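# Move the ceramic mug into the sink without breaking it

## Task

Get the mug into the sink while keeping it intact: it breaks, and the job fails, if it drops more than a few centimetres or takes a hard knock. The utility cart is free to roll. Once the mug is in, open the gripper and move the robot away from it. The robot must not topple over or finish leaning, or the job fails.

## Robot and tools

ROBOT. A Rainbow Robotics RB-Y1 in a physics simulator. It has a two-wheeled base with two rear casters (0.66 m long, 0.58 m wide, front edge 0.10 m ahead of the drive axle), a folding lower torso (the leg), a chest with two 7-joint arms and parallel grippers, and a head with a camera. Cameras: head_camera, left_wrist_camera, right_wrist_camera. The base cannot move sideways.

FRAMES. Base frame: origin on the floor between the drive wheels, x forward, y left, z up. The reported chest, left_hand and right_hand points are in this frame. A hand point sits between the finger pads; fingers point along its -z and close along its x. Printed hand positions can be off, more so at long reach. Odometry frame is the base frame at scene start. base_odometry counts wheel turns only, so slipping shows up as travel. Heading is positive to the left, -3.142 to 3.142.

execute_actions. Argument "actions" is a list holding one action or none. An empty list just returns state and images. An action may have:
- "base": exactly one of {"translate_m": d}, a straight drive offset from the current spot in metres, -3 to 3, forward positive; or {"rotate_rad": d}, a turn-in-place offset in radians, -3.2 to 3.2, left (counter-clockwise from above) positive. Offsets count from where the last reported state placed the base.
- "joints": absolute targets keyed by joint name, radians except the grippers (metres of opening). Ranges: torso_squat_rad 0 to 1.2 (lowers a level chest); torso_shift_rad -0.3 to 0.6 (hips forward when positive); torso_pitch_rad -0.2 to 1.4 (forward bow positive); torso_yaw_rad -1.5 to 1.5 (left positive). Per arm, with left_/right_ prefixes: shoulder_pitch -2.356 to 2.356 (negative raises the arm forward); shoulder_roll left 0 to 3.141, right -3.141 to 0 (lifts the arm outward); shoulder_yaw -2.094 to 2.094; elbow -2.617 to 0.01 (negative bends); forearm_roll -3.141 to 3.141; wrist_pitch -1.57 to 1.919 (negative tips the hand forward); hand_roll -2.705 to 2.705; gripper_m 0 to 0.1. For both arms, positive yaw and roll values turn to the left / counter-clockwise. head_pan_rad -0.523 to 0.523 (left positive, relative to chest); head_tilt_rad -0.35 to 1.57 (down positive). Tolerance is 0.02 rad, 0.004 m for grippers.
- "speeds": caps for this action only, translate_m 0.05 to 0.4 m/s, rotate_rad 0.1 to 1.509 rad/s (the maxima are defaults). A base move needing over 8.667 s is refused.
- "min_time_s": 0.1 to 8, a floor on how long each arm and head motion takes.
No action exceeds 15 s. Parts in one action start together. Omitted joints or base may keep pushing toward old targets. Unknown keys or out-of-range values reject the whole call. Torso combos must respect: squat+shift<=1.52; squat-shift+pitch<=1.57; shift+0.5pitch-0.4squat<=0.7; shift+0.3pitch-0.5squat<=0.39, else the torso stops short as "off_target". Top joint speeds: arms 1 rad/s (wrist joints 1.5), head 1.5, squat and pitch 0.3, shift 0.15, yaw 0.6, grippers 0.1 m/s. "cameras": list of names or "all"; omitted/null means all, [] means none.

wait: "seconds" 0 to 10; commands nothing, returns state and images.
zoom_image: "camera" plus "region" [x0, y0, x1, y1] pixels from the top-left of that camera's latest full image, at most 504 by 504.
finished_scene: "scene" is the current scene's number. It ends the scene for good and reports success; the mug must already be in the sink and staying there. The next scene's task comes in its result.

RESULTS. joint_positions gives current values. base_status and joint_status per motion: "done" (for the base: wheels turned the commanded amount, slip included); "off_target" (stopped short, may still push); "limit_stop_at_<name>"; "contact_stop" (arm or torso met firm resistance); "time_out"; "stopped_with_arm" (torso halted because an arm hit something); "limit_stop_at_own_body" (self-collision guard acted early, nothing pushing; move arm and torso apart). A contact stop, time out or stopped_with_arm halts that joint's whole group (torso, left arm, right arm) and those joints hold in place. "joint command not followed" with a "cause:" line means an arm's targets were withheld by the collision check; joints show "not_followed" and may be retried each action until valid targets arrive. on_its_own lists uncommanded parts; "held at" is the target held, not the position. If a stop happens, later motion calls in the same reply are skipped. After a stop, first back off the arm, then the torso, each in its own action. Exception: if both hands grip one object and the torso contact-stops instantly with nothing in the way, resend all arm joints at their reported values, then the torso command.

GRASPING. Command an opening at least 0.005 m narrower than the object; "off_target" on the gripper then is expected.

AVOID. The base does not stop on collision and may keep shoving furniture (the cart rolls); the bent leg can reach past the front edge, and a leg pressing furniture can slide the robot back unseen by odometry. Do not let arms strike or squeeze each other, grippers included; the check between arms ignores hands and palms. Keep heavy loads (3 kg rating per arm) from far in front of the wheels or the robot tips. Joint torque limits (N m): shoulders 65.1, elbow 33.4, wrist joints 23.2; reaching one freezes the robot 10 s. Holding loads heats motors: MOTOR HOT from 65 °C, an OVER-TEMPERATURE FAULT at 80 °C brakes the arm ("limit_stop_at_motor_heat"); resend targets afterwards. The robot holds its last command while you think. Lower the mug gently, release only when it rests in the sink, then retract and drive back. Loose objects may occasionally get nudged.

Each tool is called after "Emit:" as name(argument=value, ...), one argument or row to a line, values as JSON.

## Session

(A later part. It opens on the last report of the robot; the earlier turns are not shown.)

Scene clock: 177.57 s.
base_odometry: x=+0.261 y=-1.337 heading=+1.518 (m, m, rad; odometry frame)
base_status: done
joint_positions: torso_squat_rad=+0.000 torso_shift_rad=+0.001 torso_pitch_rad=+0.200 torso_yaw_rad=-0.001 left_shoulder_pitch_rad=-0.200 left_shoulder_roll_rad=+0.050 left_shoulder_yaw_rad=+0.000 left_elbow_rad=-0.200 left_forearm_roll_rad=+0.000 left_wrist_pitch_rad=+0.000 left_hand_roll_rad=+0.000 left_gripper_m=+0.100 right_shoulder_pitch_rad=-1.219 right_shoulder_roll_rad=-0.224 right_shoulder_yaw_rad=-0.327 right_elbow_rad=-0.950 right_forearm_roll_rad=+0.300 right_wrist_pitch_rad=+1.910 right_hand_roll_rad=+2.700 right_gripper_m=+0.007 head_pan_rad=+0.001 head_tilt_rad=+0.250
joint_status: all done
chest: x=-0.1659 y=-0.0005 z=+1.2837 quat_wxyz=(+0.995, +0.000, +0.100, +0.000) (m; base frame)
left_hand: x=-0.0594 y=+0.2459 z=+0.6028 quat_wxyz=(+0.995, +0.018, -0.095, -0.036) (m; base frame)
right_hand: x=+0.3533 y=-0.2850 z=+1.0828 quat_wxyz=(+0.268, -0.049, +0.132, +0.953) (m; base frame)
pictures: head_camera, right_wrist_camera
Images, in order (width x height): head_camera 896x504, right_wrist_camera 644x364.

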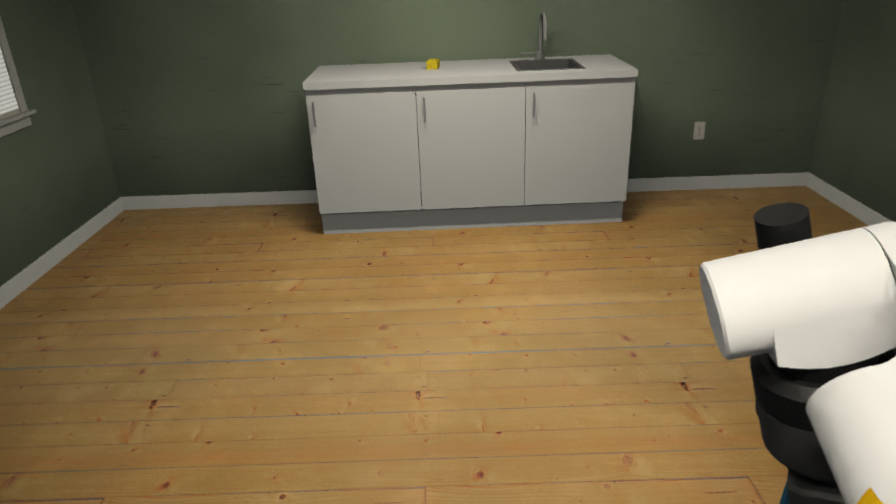

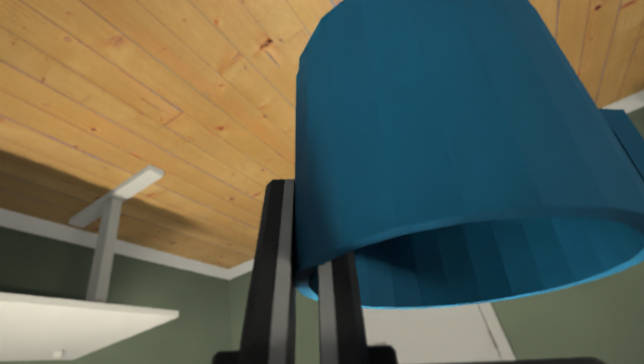

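Emit:
execute_actions(
  actions=[
    {"base":{"rotate_rad":-0.16}},
  ],
  cameras=[],
)

Emit:
execute_actions(
  actions=[
    {"base":{"translate_m":2.55},"joints":{"head_tilt_rad":0.45}},
  ],
  cameras=["head_camera"],
)

Scene clock: 187.60 s.
base_odometry: x=+0.261 y=-1.337 heading=+1.359 (m, m, rad; odometry frame)
base_status: done
joint_positions: torso_squat_rad=+0.000 torso_shift_rad=+0.001 torso_pitch_rad=+0.200 torso_yaw_rad=-0.001 left_shoulder_pitch_rad=-0.200 left_shoulder_roll_rad=+0.050 left_shoulder_yaw_rad=+0.000 left_elbow_rad=-0.200 left_forearm_roll_rad=+0.000 left_wrist_pitch_rad=+0.000 left_hand_roll_rad=+0.000 left_gripper_m=+0.100 right_shoulder_pitch_rad=-1.219 right_shoulder_roll_rad=-0.225 right_shoulder_yaw_rad=-0.327 right_elbow_rad=-0.950 right_forearm_roll_rad=+0.300 right_wrist_pitch_rad=+1.910 right_hand_roll_rad=+2.700 right_gripper_m=+0.007 head_pan_rad=+0.001 head_tilt_rad=+0.250
joint_status: not commanded
chest: x=-0.1659 y=-0.0005 z=+1.2837 quat_wxyz=(+0.995, +0.000, +0.100, +0.000) (m; base frame)
left_hand: x=-0.0594 y=+0.2459 z=+0.6028 quat_wxyz=(+0.995, +0.018, -0.095, -0.036) (m; base frame)
right_hand: x=+0.3533 y=-0.2850 z=+1.0829 quat_wxyz=(+0.268, -0.049, +0.132, +0.953) (m; base frame)
pictures: none
No camera images: the call's "cameras" was empty. Leave "cameras" out to get every camera's image.

Scene clock: 195.53 s.
base_odometry: x=+0.795 y=+1.157 heading=+1.360 (m, m, rad; odometry frame)
base_status: done
joint_positions: torso_squat_rad=+0.000 torso_shift_rad=+0.001 torso_pitch_rad=+0.200 torso_yaw_rad=-0.001 left_shoulder_pitch_rad=-0.200 left_shoulder_roll_rad=+0.050 left_shoulder_yaw_rad=+0.000 left_elbow_rad=-0.200 left_forearm_roll_rad=+0.000 left_wrist_pitch_rad=+0.000 left_hand_roll_rad=+0.000 left_gripper_m=+0.100 right_shoulder_pitch_rad=-1.219 right_shoulder_roll_rad=-0.225 right_shoulder_yaw_rad=-0.327 right_elbow_rad=-0.950 right_forearm_roll_rad=+0.300 right_wrist_pitch_rad=+1.910 right_hand_roll_rad=+2.700 right_gripper_m=+0.007 head_pan_rad=+0.001 head_tilt_rad=+0.450
joint_status: all done
chest: x=-0.1658 y=-0.0005 z=+1.2837 quat_wxyz=(+0.995, +0.000, +0.100, +0.000) (m; base frame)
left_hand: x=-0.0595 y=+0.2459 z=+0.6027 quat_wxyz=(+0.995, +0.018, -0.095, -0.036) (m; base frame)
right_hand: x=+0.3534 y=-0.2850 z=+1.0829 quat_wxyz=(+0.268, -0.049, +0.132, +0.953) (m; base frame)
pictures: head_camera
Images, in order (width x height): head_camera 896x504.

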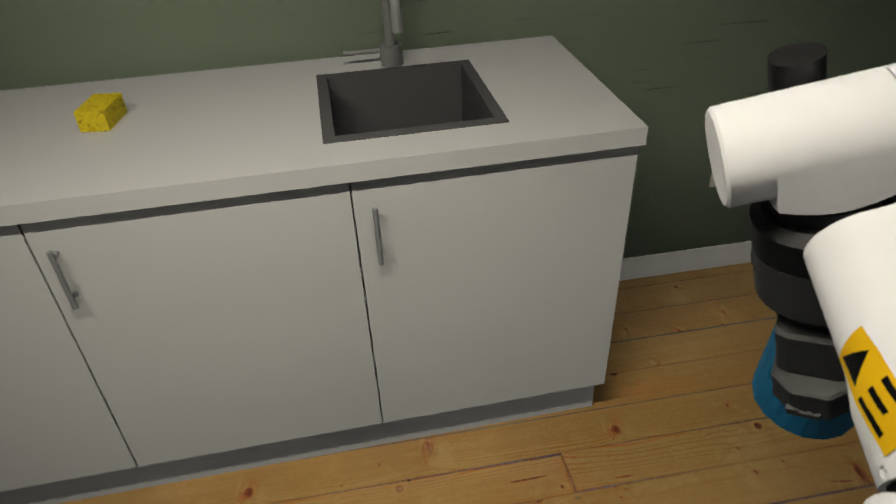

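Emit:
execute_actions(
  actions=[
    {"base":{"rotate_rad":0.3}},
  ],
  cameras=[],
)

Emit:
execute_actions(
  actions=[
    {"base":{"translate_m":0.55},"joints":{"head_tilt_rad":0.6}},
  ],
  cameras=["head_camera","right_wrist_camera"],
)

Scene clock: 205.23 s.
base_odometry: x=+0.795 y=+1.156 heading=+1.660 (m, m, rad; odometry frame)
base_status: done
joint_positions: torso_squat_rad=+0.000 torso_shift_rad=+0.001 torso_pitch_rad=+0.200 torso_yaw_rad=-0.001 left_shoulder_pitch_rad=-0.200 left_shoulder_roll_rad=+0.050 left_shoulder_yaw_rad=+0.000 left_elbow_rad=-0.200 left_forearm_roll_rad=+0.000 left_wrist_pitch_rad=+0.000 left_hand_roll_rad=+0.000 left_gripper_m=+0.100 right_shoulder_pitch_rad=-1.219 right_shoulder_roll_rad=-0.225 right_shoulder_yaw_rad=-0.327 right_elbow_rad=-0.950 right_forearm_roll_rad=+0.300 right_wrist_pitch_rad=+1.910 right_hand_roll_rad=+2.700 right_gripper_m=+0.007 head_pan_rad=+0.001 head_tilt_rad=+0.450
joint_status: not commanded
chest: x=-0.1658 y=-0.0005 z=+1.2837 quat_wxyz=(+0.995, +0.000, +0.100, +0.000) (m; base frame)
left_hand: x=-0.0595 y=+0.2459 z=+0.6027 quat_wxyz=(+0.995, +0.018, -0.095, -0.036) (m; base frame)
right_hand: x=+0.3534 y=-0.2850 z=+1.0829 quat_wxyz=(+0.268, -0.049, +0.132, +0.953) (m; base frame)
pictures: none
No camera images: the call's "cameras" was empty. Leave "cameras" out to get every camera's image.

Scene clock: 208.17 s.
base_odometry: x=+0.746 y=+1.704 heading=+1.660 (m, m, rad; odometry frame)
base_status: done
joint_positions: torso_squat_rad=+0.000 torso_shift_rad=+0.001 torso_pitch_rad=+0.200 torso_yaw_rad=-0.001 left_shoulder_pitch_rad=-0.200 left_shoulder_roll_rad=+0.050 left_shoulder_yaw_rad=+0.000 left_elbow_rad=-0.200 left_forearm_roll_rad=+0.000 left_wrist_pitch_rad=+0.000 left_hand_roll_rad=+0.000 left_gripper_m=+0.100 right_shoulder_pitch_rad=-1.219 right_shoulder_roll_rad=-0.225 right_shoulder_yaw_rad=-0.327 right_elbow_rad=-0.950 right_forearm_roll_rad=+0.300 right_wrist_pitch_rad=+1.910 right_hand_roll_rad=+2.700 right_gripper_m=+0.007 head_pan_rad=+0.001 head_tilt_rad=+0.600
joint_status: all done
chest: x=-0.1658 y=-0.0005 z=+1.2837 quat_wxyz=(+0.995, +0.000, +0.100, +0.000) (m; base frame)
left_hand: x=-0.0596 y=+0.2459 z=+0.6027 quat_wxyz=(+0.995, +0.018, -0.095, -0.036) (m; base frame)
right_hand: x=+0.3534 y=-0.2850 z=+1.0829 quat_wxyz=(+0.268, -0.049, +0.132, +0.953) (m; base frame)
pictures: head_camera, right_wrist_camera
Images, in order (width x height): head_camera 896x504, right_wrist_camera 644x364.

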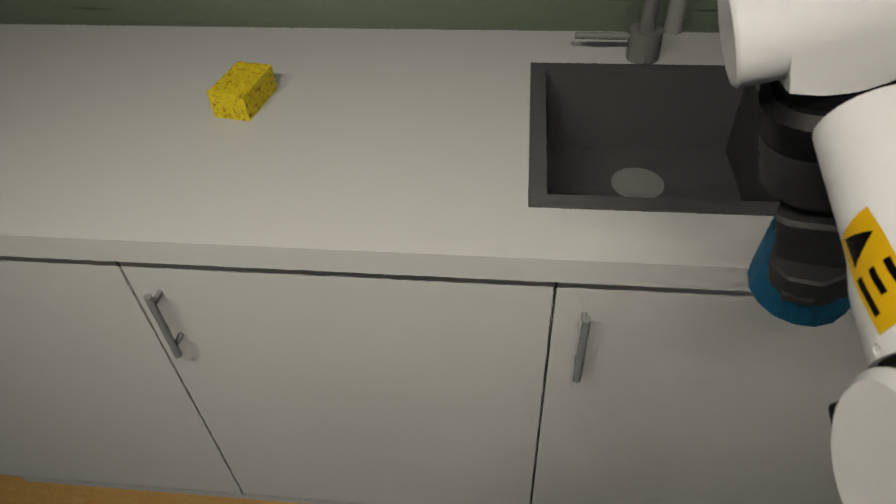

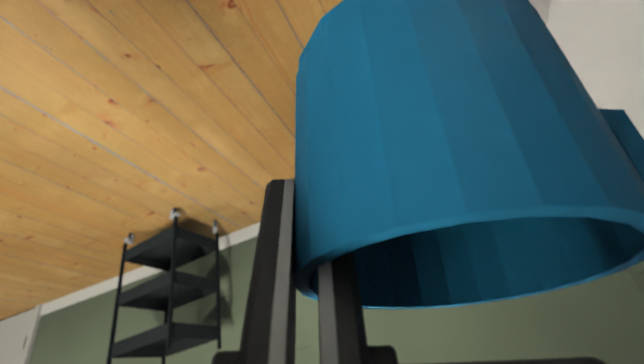

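Emit:
execute_actions(
  actions=[
    {"base":{"translate_m":0.33},"joints":{"torso_yaw_rad":0.06,"torso_shift_rad":0.03,"head_tilt_rad":0.65,"head_pan_rad":-0.3}},
  ],
  cameras=["head_camera","right_wrist_camera"],
)

Scene clock: 218.53 s.
base_odometry: x=+0.717 y=+2.033 heading=+1.661 (m, m, rad; odometry frame)
base_status: done
joint_positions: torso_squat_rad=+0.000 torso_shift_rad=+0.030 torso_pitch_rad=+0.200 torso_yaw_rad=+0.060 left_shoulder_pitch_rad=-0.200 left_shoulder_roll_rad=+0.050 left_shoulder_yaw_rad=+0.000 left_elbow_rad=-0.200 left_forearm_roll_rad=+0.000 left_wrist_pitch_rad=+0.000 left_hand_roll_rad=+0.000 left_gripper_m=+0.100 right_shoulder_pitch_rad=-1.219 right_shoulder_roll_rad=-0.225 right_shoulder_yaw_rad=-0.327 right_elbow_rad=-0.950 right_forearm_roll_rad=+0.300 right_wrist_pitch_rad=+1.910 right_hand_roll_rad=+2.700 right_gripper_m=+0.007 head_pan_rad=-0.300 head_tilt_rad=+0.650
joint_status: all done
chest: x=-0.1453 y=-0.0005 z=+1.2834 quat_wxyz=(+0.995, +0.003, +0.100, +0.030) (m; base frame)
left_hand: x=-0.0541 y=+0.2600 z=+0.6055 quat_wxyz=(+0.995, +0.027, -0.094, -0.007) (m; base frame)
right_hand: x=+0.3899 y=-0.2513 z=+1.0793 quat_wxyz=(+0.240, -0.051, +0.125, +0.961) (m; base frame)
pictures: head_camera, right_wrist_camera
Images, in order (width x height): head_camera 896x504, right_wrist_camera 644x364.

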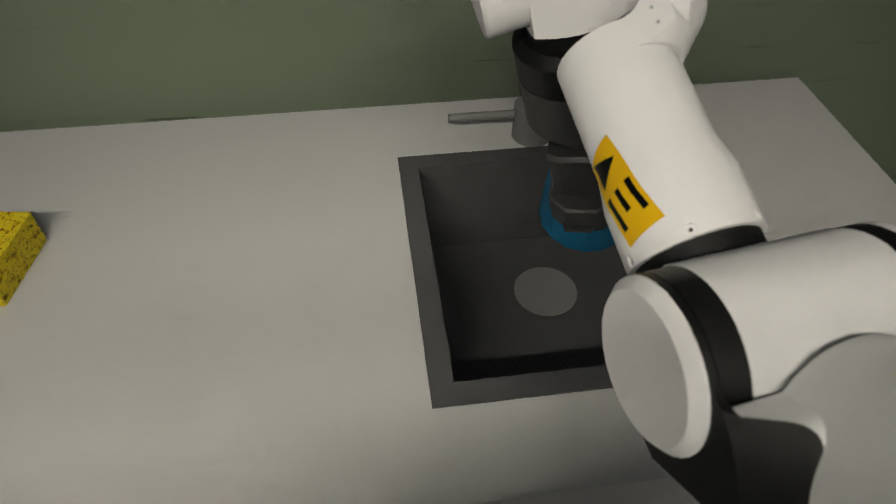

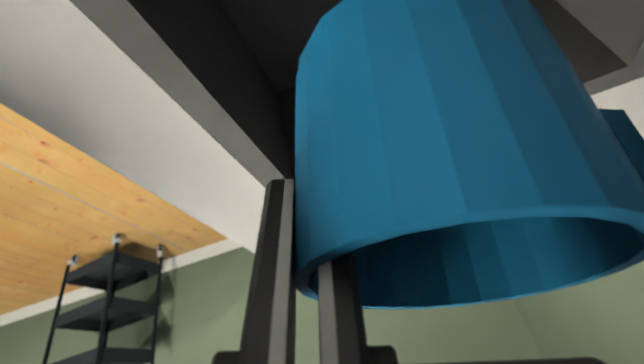

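Emit:
execute_actions(
  actions=[
    {"joints":{"torso_pitch_rad":0.36,"torso_shift_rad":0.0,"right_wrist_pitch_rad":1.83,"head_tilt_rad":0.55},"min_time_s":1},
  ],
  cameras=["head_camera","right_wrist_camera"],
)

Scene clock: 223.87 s.
base_odometry: x=+0.717 y=+2.033 heading=+1.661 (m, m, rad; odometry frame)
base_status: not commanded
joint_positions: torso_squat_rad=+0.000 torso_shift_rad=+0.000 torso_pitch_rad=+0.360 torso_yaw_rad=+0.060 left_shoulder_pitch_rad=-0.200 left_shoulder_roll_rad=+0.050 left_shoulder_yaw_rad=+0.000 left_elbow_rad=-0.200 left_forearm_roll_rad=+0.000 left_wrist_pitch_rad=+0.000 left_hand_roll_rad=+0.000 left_gripper_m=+0.100 right_shoulder_pitch_rad=-1.219 right_shoulder_roll_rad=-0.225 right_shoulder_yaw_rad=-0.327 right_elbow_rad=-0.950 right_forearm_roll_rad=+0.300 right_wrist_pitch_rad=+1.830 right_hand_roll_rad=+2.700 right_gripper_m=+0.007 head_pan_rad=-0.300 head_tilt_rad=+0.550
joint_status: all done
chest: x=-0.1188 y=-0.0005 z=+1.2701 quat_wxyz=(+0.983, +0.005, +0.179, +0.030) (m; base frame)
left_hand: x=-0.1368 y=+0.2600 z=+0.5862 quat_wxyz=(+1.000, +0.026, -0.014, -0.009) (m; base frame)
right_hand: x=+0.3954 y=-0.2518 z=+0.9821 quat_wxyz=(+0.224, -0.013, +0.136, +0.965) (m; base frame)
pictures: head_camera, right_wrist_camera
Images, in order (width x height): head_camera 896x504, right_wrist_camera 644x364.

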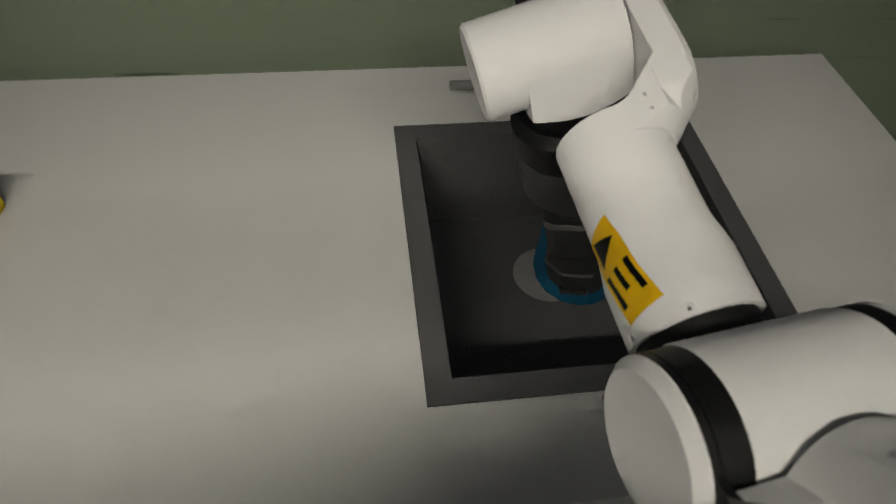

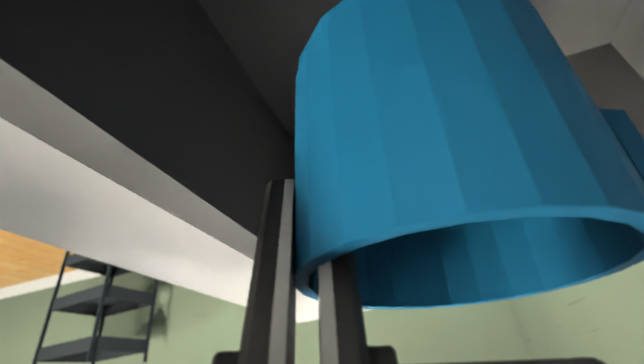

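Emit:
execute_actions(
  actions=[
    {"joints":{"torso_pitch_rad":0.48,"right_wrist_pitch_rad":1.71,"head_tilt_rad":0.5},"min_time_s":1},
  ],
  cameras=["head_camera","right_wrist_camera"],
)

Scene clock: 232.93 s.
base_odometry: x=+0.717 y=+2.033 heading=+1.661 (m, m, rad; odometry frame)
base_status: not commanded
joint_positions: torso_squat_rad=+0.000 torso_shift_rad=+0.000 torso_pitch_rad=+0.480 torso_yaw_rad=+0.060 left_shoulder_pitch_rad=-0.200 left_shoulder_roll_rad=+0.050 left_shoulder_yaw_rad=+0.000 left_elbow_rad=-0.200 left_forearm_roll_rad=+0.000 left_wrist_pitch_rad=+0.000 left_hand_roll_rad=+0.000 left_gripper_m=+0.100 right_shoulder_pitch_rad=-1.219 right_shoulder_roll_rad=-0.225 right_shoulder_yaw_rad=-0.327 right_elbow_rad=-0.950 right_forearm_roll_rad=+0.300 right_wrist_pitch_rad=+1.710 right_hand_roll_rad=+2.700 right_gripper_m=+0.007 head_pan_rad=-0.300 head_tilt_rad=+0.500
joint_status: all done
chest: x=-0.0849 y=-0.0005 z=+1.2549 quat_wxyz=(+0.971, +0.007, +0.238, +0.029) (m; base frame)
left_hand: x=-0.1847 y=+0.2600 z=+0.5782 quat_wxyz=(+0.999, +0.026, +0.046, -0.011) (m; base frame)
right_hand: x=+0.4187 y=-0.2518 z=+0.9049 quat_wxyz=(+0.208, -0.013, +0.136, +0.969) (m; base frame)
pictures: head_camera, right_wrist_camera
Images, in order (width x height): head_camera 896x504, right_wrist_camera 644x364.

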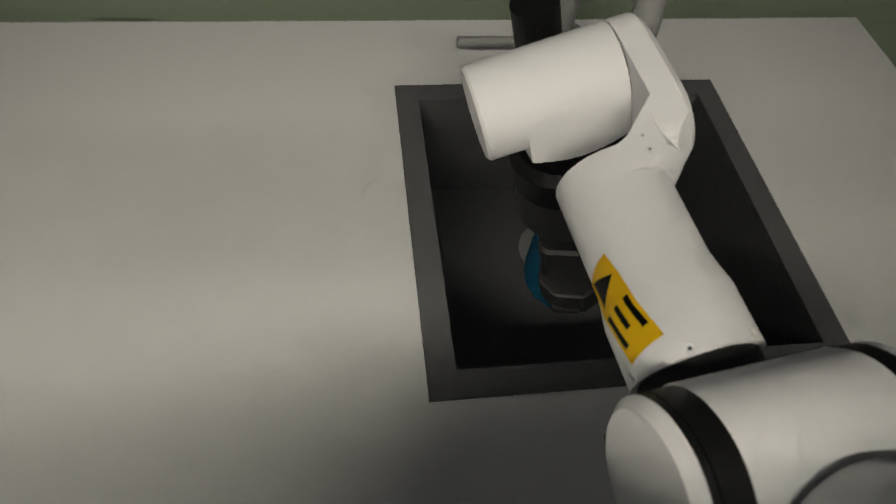

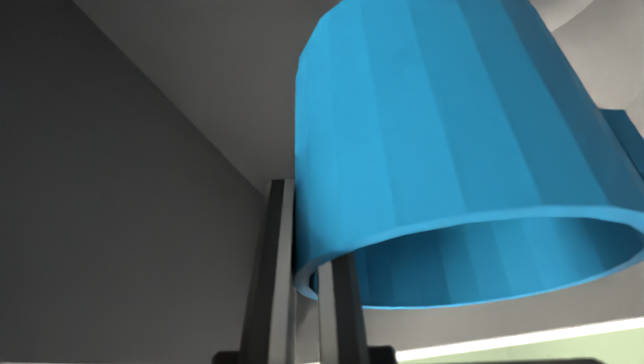

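Emit:
execute_actions(
  actions=[
    {"joints":{"torso_squat_rad":0.31}},
  ],
  cameras=["head_camera","right_wrist_camera"],
)

Scene clock: 239.17 s.
base_odometry: x=+0.717 y=+2.033 heading=+1.661 (m, m, rad; odometry frame)
base_status: not commanded
joint_positions: torso_squat_rad=+0.310 torso_shift_rad=+0.000 torso_pitch_rad=+0.480 torso_yaw_rad=+0.060 left_shoulder_pitch_rad=-0.200 left_shoulder_roll_rad=+0.050 left_shoulder_yaw_rad=+0.000 left_elbow_rad=-0.200 left_forearm_roll_rad=+0.000 left_wrist_pitch_rad=+0.000 left_hand_roll_rad=+0.000 left_gripper_m=+0.100 right_shoulder_pitch_rad=-1.219 right_shoulder_roll_rad=-0.225 right_shoulder_yaw_rad=-0.327 right_elbow_rad=-0.950 right_forearm_roll_rad=+0.300 right_wrist_pitch_rad=+1.710 right_hand_roll_rad=+2.700 right_gripper_m=+0.007 head_pan_rad=-0.300 head_tilt_rad=+0.500
joint_status: all done
chest: x=-0.0851 y=-0.0004 z=+1.2216 quat_wxyz=(+0.971, +0.007, +0.238, +0.029) (m; base frame)
left_hand: x=-0.1847 y=+0.2600 z=+0.5448 quat_wxyz=(+0.999, +0.026, +0.046, -0.011) (m; base frame)
right_hand: x=+0.4186 y=-0.2518 z=+0.8717 quat_wxyz=(+0.208, -0.013, +0.136, +0.969) (m; base frame)
pictures: head_camera, right_wrist_camera
Images, in order (width x height): head_camera 896x504, right_wrist_camera 644x364.

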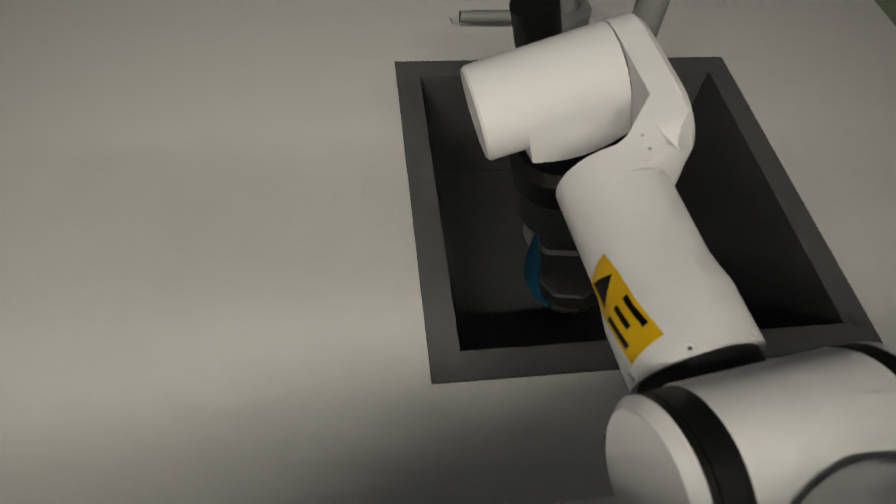

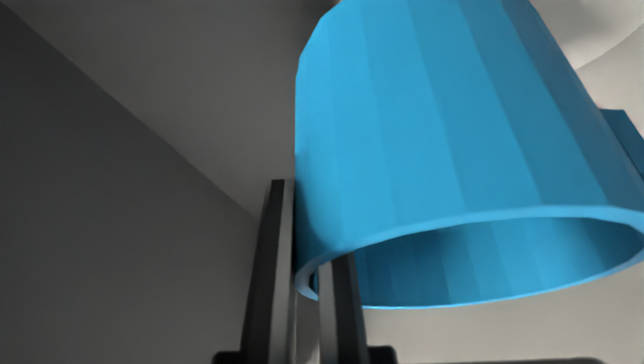

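Emit:
execute_actions(
  actions=[
    {"joints":{"torso_squat_rad":0.375}},
  ],
  cameras=["right_wrist_camera"],
)

Scene clock: 242.43 s.
base_odometry: x=+0.717 y=+2.033 heading=+1.661 (m, m, rad; odometry frame)
base_status: not commanded
joint_positions: torso_squat_rad=+0.375 torso_shift_rad=+0.000 torso_pitch_rad=+0.480 torso_yaw_rad=+0.060 left_shoulder_pitch_rad=-0.200 left_shoulder_roll_rad=+0.050 left_shoulder_yaw_rad=+0.000 left_elbow_rad=-0.200 left_forearm_roll_rad=+0.000 left_wrist_pitch_rad=+0.000 left_hand_roll_rad=+0.000 left_gripper_m=+0.100 right_shoulder_pitch_rad=-1.219 right_shoulder_roll_rad=-0.225 right_shoulder_yaw_rad=-0.327 right_elbow_rad=-0.950 right_forearm_roll_rad=+0.300 right_wrist_pitch_rad=+1.710 right_hand_roll_rad=+2.700 right_gripper_m=+0.007 head_pan_rad=-0.300 head_tilt_rad=+0.500
joint_status: all done
chest: x=-0.0851 y=-0.0004 z=+1.2063 quat_wxyz=(+0.971, +0.007, +0.238, +0.029) (m; base frame)
left_hand: x=-0.1847 y=+0.2600 z=+0.5295 quat_wxyz=(+0.999, +0.026, +0.046, -0.011) (m; base frame)
right_hand: x=+0.4186 y=-0.2518 z=+0.8564 quat_wxyz=(+0.208, -0.013, +0.136, +0.969) (m; base frame)
pictures: right_wrist_camera
Images, in order (width x height): right_wrist_camera 644x364.

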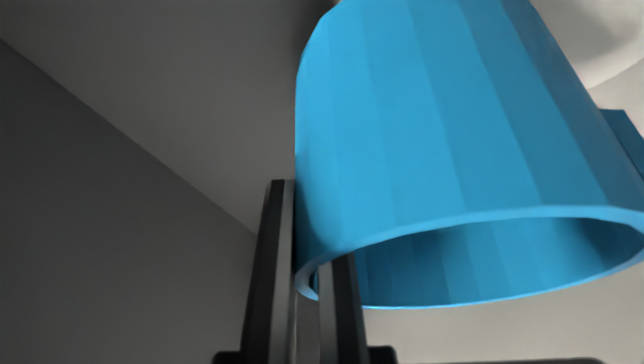

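Emit:
execute_actions(
  actions=[
    {"joints":{"torso_squat_rad":0.42}},
  ],
  cameras=["right_wrist_camera"],
)

Scene clock: 246.10 s.
base_odometry: x=+0.717 y=+2.033 heading=+1.661 (m, m, rad; odometry frame)
base_status: not commanded
joint_positions: torso_squat_rad=+0.420 torso_shift_rad=+0.000 torso_pitch_rad=+0.480 torso_yaw_rad=+0.060 left_shoulder_pitch_rad=-0.200 left_shoulder_roll_rad=+0.050 left_shoulder_yaw_rad=+0.000 left_elbow_rad=-0.200 left_forearm_roll_rad=+0.000 left_wrist_pitch_rad=+0.000 left_hand_roll_rad=+0.000 left_gripper_m=+0.100 right_shoulder_pitch_rad=-1.219 right_shoulder_roll_rad=-0.225 right_shoulder_yaw_rad=-0.327 right_elbow_rad=-0.950 right_forearm_roll_rad=+0.300 right_wrist_pitch_rad=+1.710 right_hand_roll_rad=+2.700 right_gripper_m=+0.007 head_pan_rad=-0.300 head_tilt_rad=+0.500
joint_status: all done
chest: x=-0.0851 y=-0.0004 z=+1.1941 quat_wxyz=(+0.971, +0.007, +0.238, +0.029) (m; base frame)
left_hand: x=-0.1847 y=+0.2600 z=+0.5174 quat_wxyz=(+0.999, +0.026, +0.046, -0.011) (m; base frame)
right_hand: x=+0.4186 y=-0.2518 z=+0.8442 quat_wxyz=(+0.208, -0.013, +0.136, +0.969) (m; base frame)
pictures: right_wrist_camera
Images, in order (width x height): right_wrist_camera 644x364.

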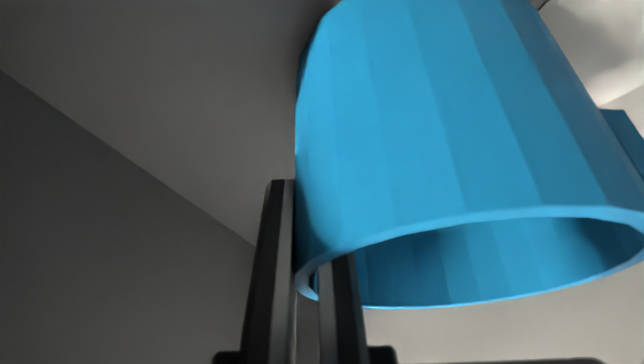

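Emit:
execute_actions(
  actions=[
    {"joints":{"torso_squat_rad":0.455}},
  ],
  cameras=["head_camera","right_wrist_camera"],
)

Scene clock: 250.37 s.
base_odometry: x=+0.717 y=+2.033 heading=+1.661 (m, m, rad; odometry frame)
base_status: not commanded
joint_positions: torso_squat_rad=+0.455 torso_shift_rad=-0.001 torso_pitch_rad=+0.478 torso_yaw_rad=+0.060 left_shoulder_pitch_rad=-0.200 left_shoulder_roll_rad=+0.050 left_shoulder_yaw_rad=+0.000 left_elbow_rad=-0.200 left_forearm_roll_rad=+0.000 left_wrist_pitch_rad=+0.000 left_hand_roll_rad=+0.000 left_gripper_m=+0.100 right_shoulder_pitch_rad=-1.223 right_shoulder_roll_rad=-0.226 right_shoulder_yaw_rad=-0.327 right_elbow_rad=-0.952 right_forearm_roll_rad=+0.300 right_wrist_pitch_rad=+1.711 right_hand_roll_rad=+2.700 right_gripper_m=+0.008 head_pan_rad=-0.300 head_tilt_rad=+0.500
joint_status: all done
chest: x=-0.0860 y=-0.0002 z=+1.1840 quat_wxyz=(+0.971, +0.007, +0.237, +0.029) (m; base frame)
left_hand: x=-0.1844 y=+0.2600 z=+0.5069 quat_wxyz=(+0.999, +0.025, +0.045, -0.011) (m; base frame)
right_hand: x=+0.4204 y=-0.2515 z=+0.8375 quat_wxyz=(+0.209, -0.017, +0.135, +0.968) (m; base frame)
pictures: head_camera, right_wrist_camera
Images, in order (width x height): head_camera 896x504, right_wrist_camera 644x364.

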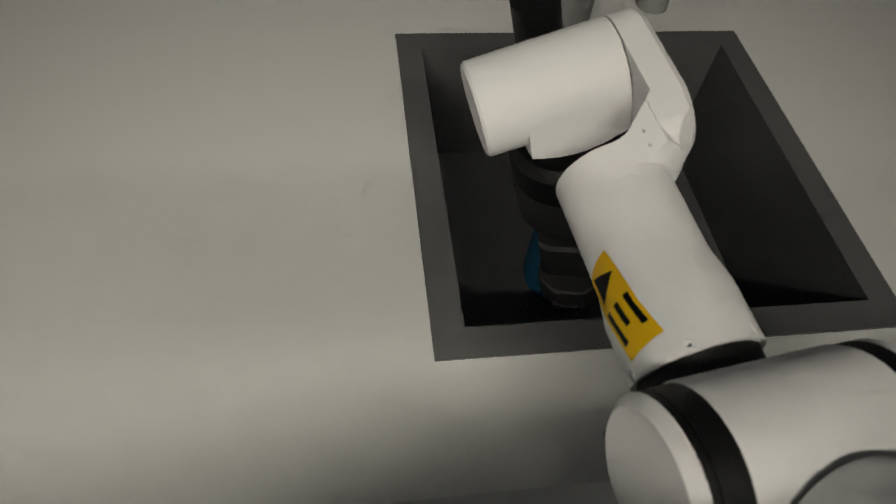

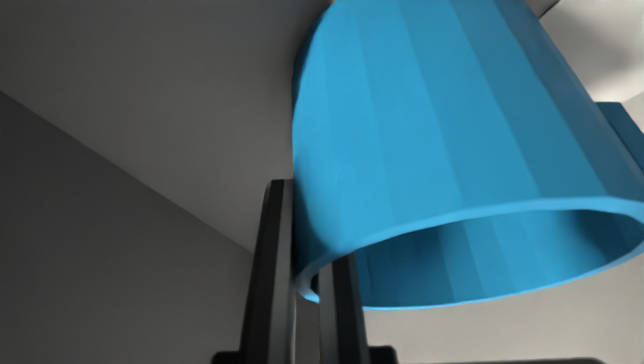

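Mug has touched down (it shifted in the grip). Release.

Emit:
execute_actions(
  actions=[
    {"joints":{"right_gripper_m":0.04,"torso_squat_rad":0.442}},
  ],
  cameras=["right_wrist_camera"],
)

Scene clock: 253.87 s.
base_odometry: x=+0.717 y=+2.033 heading=+1.661 (m, m, rad; odometry frame)
base_status: not commanded
joint_positions: torso_squat_rad=+0.442 torso_shift_rad=+0.000 torso_pitch_rad=+0.480 torso_yaw_rad=+0.060 left_shoulder_pitch_rad=-0.200 left_shoulder_roll_rad=+0.050 left_shoulder_yaw_rad=+0.000 left_elbow_rad=-0.200 left_forearm_roll_rad=+0.000 left_wrist_pitch_rad=+0.000 left_hand_roll_rad=+0.000 left_gripper_m=+0.100 right_shoulder_pitch_rad=-1.220 right_shoulder_roll_rad=-0.225 right_shoulder_yaw_rad=-0.327 right_elbow_rad=-0.950 right_forearm_roll_rad=+0.300 right_wrist_pitch_rad=+1.710 right_hand_roll_rad=+2.700 right_gripper_m=+0.040 head_pan_rad=-0.300 head_tilt_rad=+0.500
joint_status: all done
chest: x=-0.0851 y=-0.0003 z=+1.1877 quat_wxyz=(+0.971, +0.007, +0.238, +0.029) (m; base frame)
left_hand: x=-0.1847 y=+0.2600 z=+0.5109 quat_wxyz=(+0.999, +0.026, +0.046, -0.011) (m; base frame)
right_hand: x=+0.4191 y=-0.2520 z=+0.8385 quat_wxyz=(+0.208, -0.014, +0.136, +0.968) (m; base frame)
pictures: right_wrist_camera
Images, in order (width x height): right_wrist_camera 644x364.

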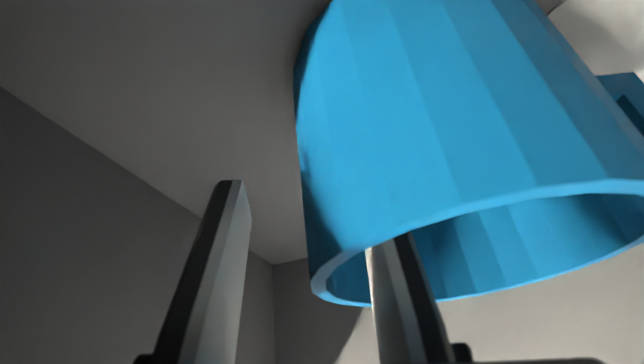

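Emit:
execute_actions(
  actions=[
    {"joints":{"torso_squat_rad":0.1}},
  ],
  cameras=["right_wrist_camera"],
)

Emit:
execute_actions(
  actions=[
    {"joints":{"torso_squat_rad":0.0,"torso_pitch_rad":0.27,"right_wrist_pitch_rad":1.85}},
  ],
  cameras=["head_camera","right_wrist_camera"],
)

Scene clock: 259.53 s.
base_odometry: x=+0.717 y=+2.033 heading=+1.661 (m, m, rad; odometry frame)
base_status: not commanded
joint_positions: torso_squat_rad=+0.100 torso_shift_rad=+0.000 torso_pitch_rad=+0.480 torso_yaw_rad=+0.060 left_shoulder_pitch_rad=-0.200 left_shoulder_roll_rad=+0.050 left_shoulder_yaw_rad=+0.000 left_elbow_rad=-0.200 left_forearm_roll_rad=+0.000 left_wrist_pitch_rad=+0.000 left_hand_roll_rad=+0.000 left_gripper_m=+0.100 right_shoulder_pitch_rad=-1.220 right_shoulder_roll_rad=-0.225 right_shoulder_yaw_rad=-0.327 right_elbow_rad=-0.950 right_forearm_roll_rad=+0.300 right_wrist_pitch_rad=+1.710 right_hand_roll_rad=+2.700 right_gripper_m=+0.040 head_pan_rad=-0.300 head_tilt_rad=+0.500
joint_status: all done
chest: x=-0.0850 y=-0.0003 z=+1.2514 quat_wxyz=(+0.971, +0.007, +0.238, +0.029) (m; base frame)
left_hand: x=-0.1847 y=+0.2600 z=+0.5746 quat_wxyz=(+0.999, +0.026, +0.046, -0.011) (m; base frame)
right_hand: x=+0.4191 y=-0.2520 z=+0.9020 quat_wxyz=(+0.208, -0.014, +0.136, +0.968) (m; base frame)
pictures: right_wrist_camera
Images, in order (width x height): right_wrist_camera 644x364.

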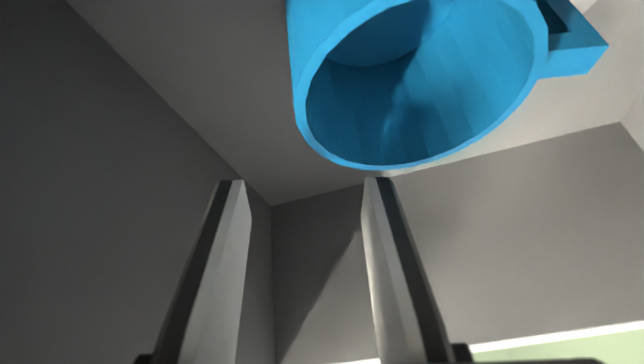

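Scene clock: 261.07 s.
base_odometry: x=+0.717 y=+2.033 heading=+1.661 (m, m, rad; odometry frame)
base_status: not commanded
joint_positions: torso_squat_rad=+0.000 torso_shift_rad=+0.000 torso_pitch_rad=+0.270 torso_yaw_rad=+0.060 left_shoulder_pitch_rad=-0.200 left_shoulder_roll_rad=+0.050 left_shoulder_yaw_rad=+0.000 left_elbow_rad=-0.200 left_forearm_roll_rad=+0.000 left_wrist_pitch_rad=+0.000 left_hand_roll_rad=+0.000 left_gripper_m=+0.100 right_shoulder_pitch_rad=-1.220 right_shoulder_roll_rad=-0.225 right_shoulder_yaw_rad=-0.327 right_elbow_rad=-0.950 right_forearm_roll_rad=+0.300 right_wrist_pitch_rad=+1.850 right_hand_roll_rad=+2.700 right_gripper_m=+0.040 head_pan_rad=-0.300 head_tilt_rad=+0.500
joint_status: all done
chest: x=-0.1455 y=-0.0004 z=+1.2787 quat_wxyz=(+0.990, +0.004, +0.135, +0.030) (m; base frame)
left_hand: x=-0.1017 y=+0.2600 z=+0.5960 quat_wxyz=(+0.998, +0.027, -0.059, -0.008) (m; base frame)
right_hand: x=+0.3883 y=-0.2519 z=+1.0386 quat_wxyz=(+0.231, -0.048, +0.128, +0.963) (m; base frame)
pictures: head_camera, right_wrist_camera
Images, in order (width x height): head_camera 896x504, right_wrist_camera 644x364.

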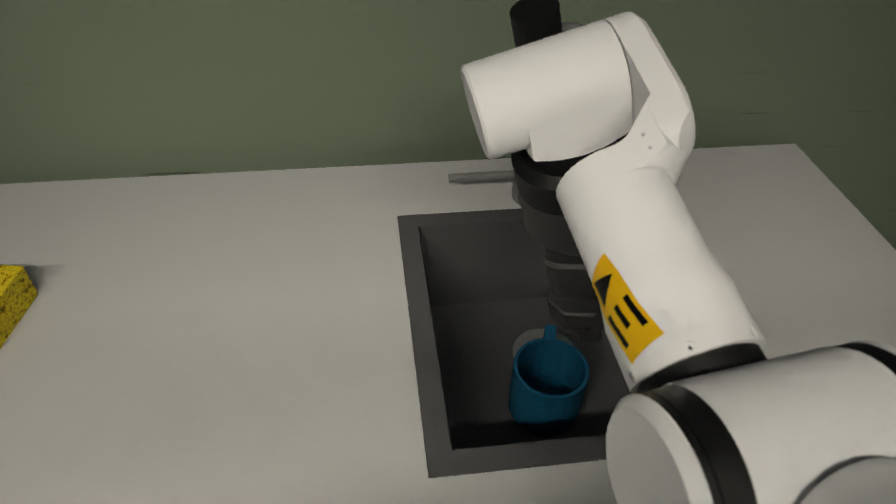

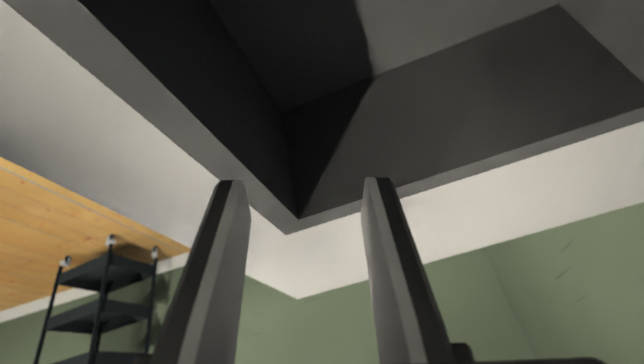

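Emit:
execute_actions(
  actions=[
    {"base":{"translate_m":-0.55},"joints":{"torso_pitch_rad":0.0,"torso_yaw_rad":0,"left_shoulder_pitch_rad":-0.05,"head_pan_rad":0,"head_tilt_rad":0.6}},
  ],
  cameras=["head_camera"],
)

Scene clock: 267.13 s.
base_odometry: x=+0.766 y=+1.485 heading=+1.662 (m, m, rad; odometry frame)
base_status: done
joint_positions: torso_squat_rad=+0.000 torso_shift_rad=+0.000 torso_pitch_rad=+0.000 torso_yaw_rad=+0.000 left_shoulder_pitch_rad=-0.050 left_shoulder_roll_rad=+0.050 left_shoulder_yaw_rad=+0.000 left_elbow_rad=-0.200 left_forearm_roll_rad=+0.000 left_wrist_pitch_rad=+0.000 left_hand_roll_rad=+0.000 left_gripper_m=+0.100 right_shoulder_pitch_rad=-1.220 right_shoulder_roll_rad=-0.225 right_shoulder_yaw_rad=-0.327 right_elbow_rad=-0.950 right_forearm_roll_rad=+0.300 right_wrist_pitch_rad=+1.850 right_hand_roll_rad=+2.700 right_gripper_m=+0.040 head_pan_rad=+0.000 head_tilt_rad=+0.600
joint_status: all done
chest: x=-0.2280 y=-0.0004 z=+1.2899 quat_wxyz=(+1.000, +0.000, +0.000, +0.000) (m; base frame)
left_hand: x=-0.0946 y=+0.2556 z=+0.6173 quat_wxyz=(+0.992, +0.024, -0.123, -0.010) (m; base frame)
right_hand: x=+0.3343 y=-0.2861 z=+1.2007 quat_wxyz=(+0.275, -0.174, +0.101, +0.940) (m; base frame)
pictures: head_camera
Images, in order (width x height): head_camera 896x504.

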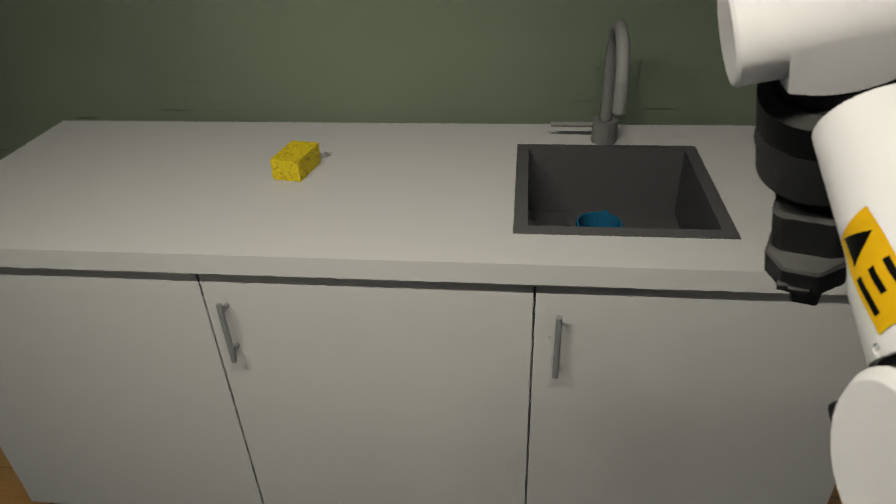

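Emit:
finished_scene(
  scene=2,
)

The scene is finished: the task was done.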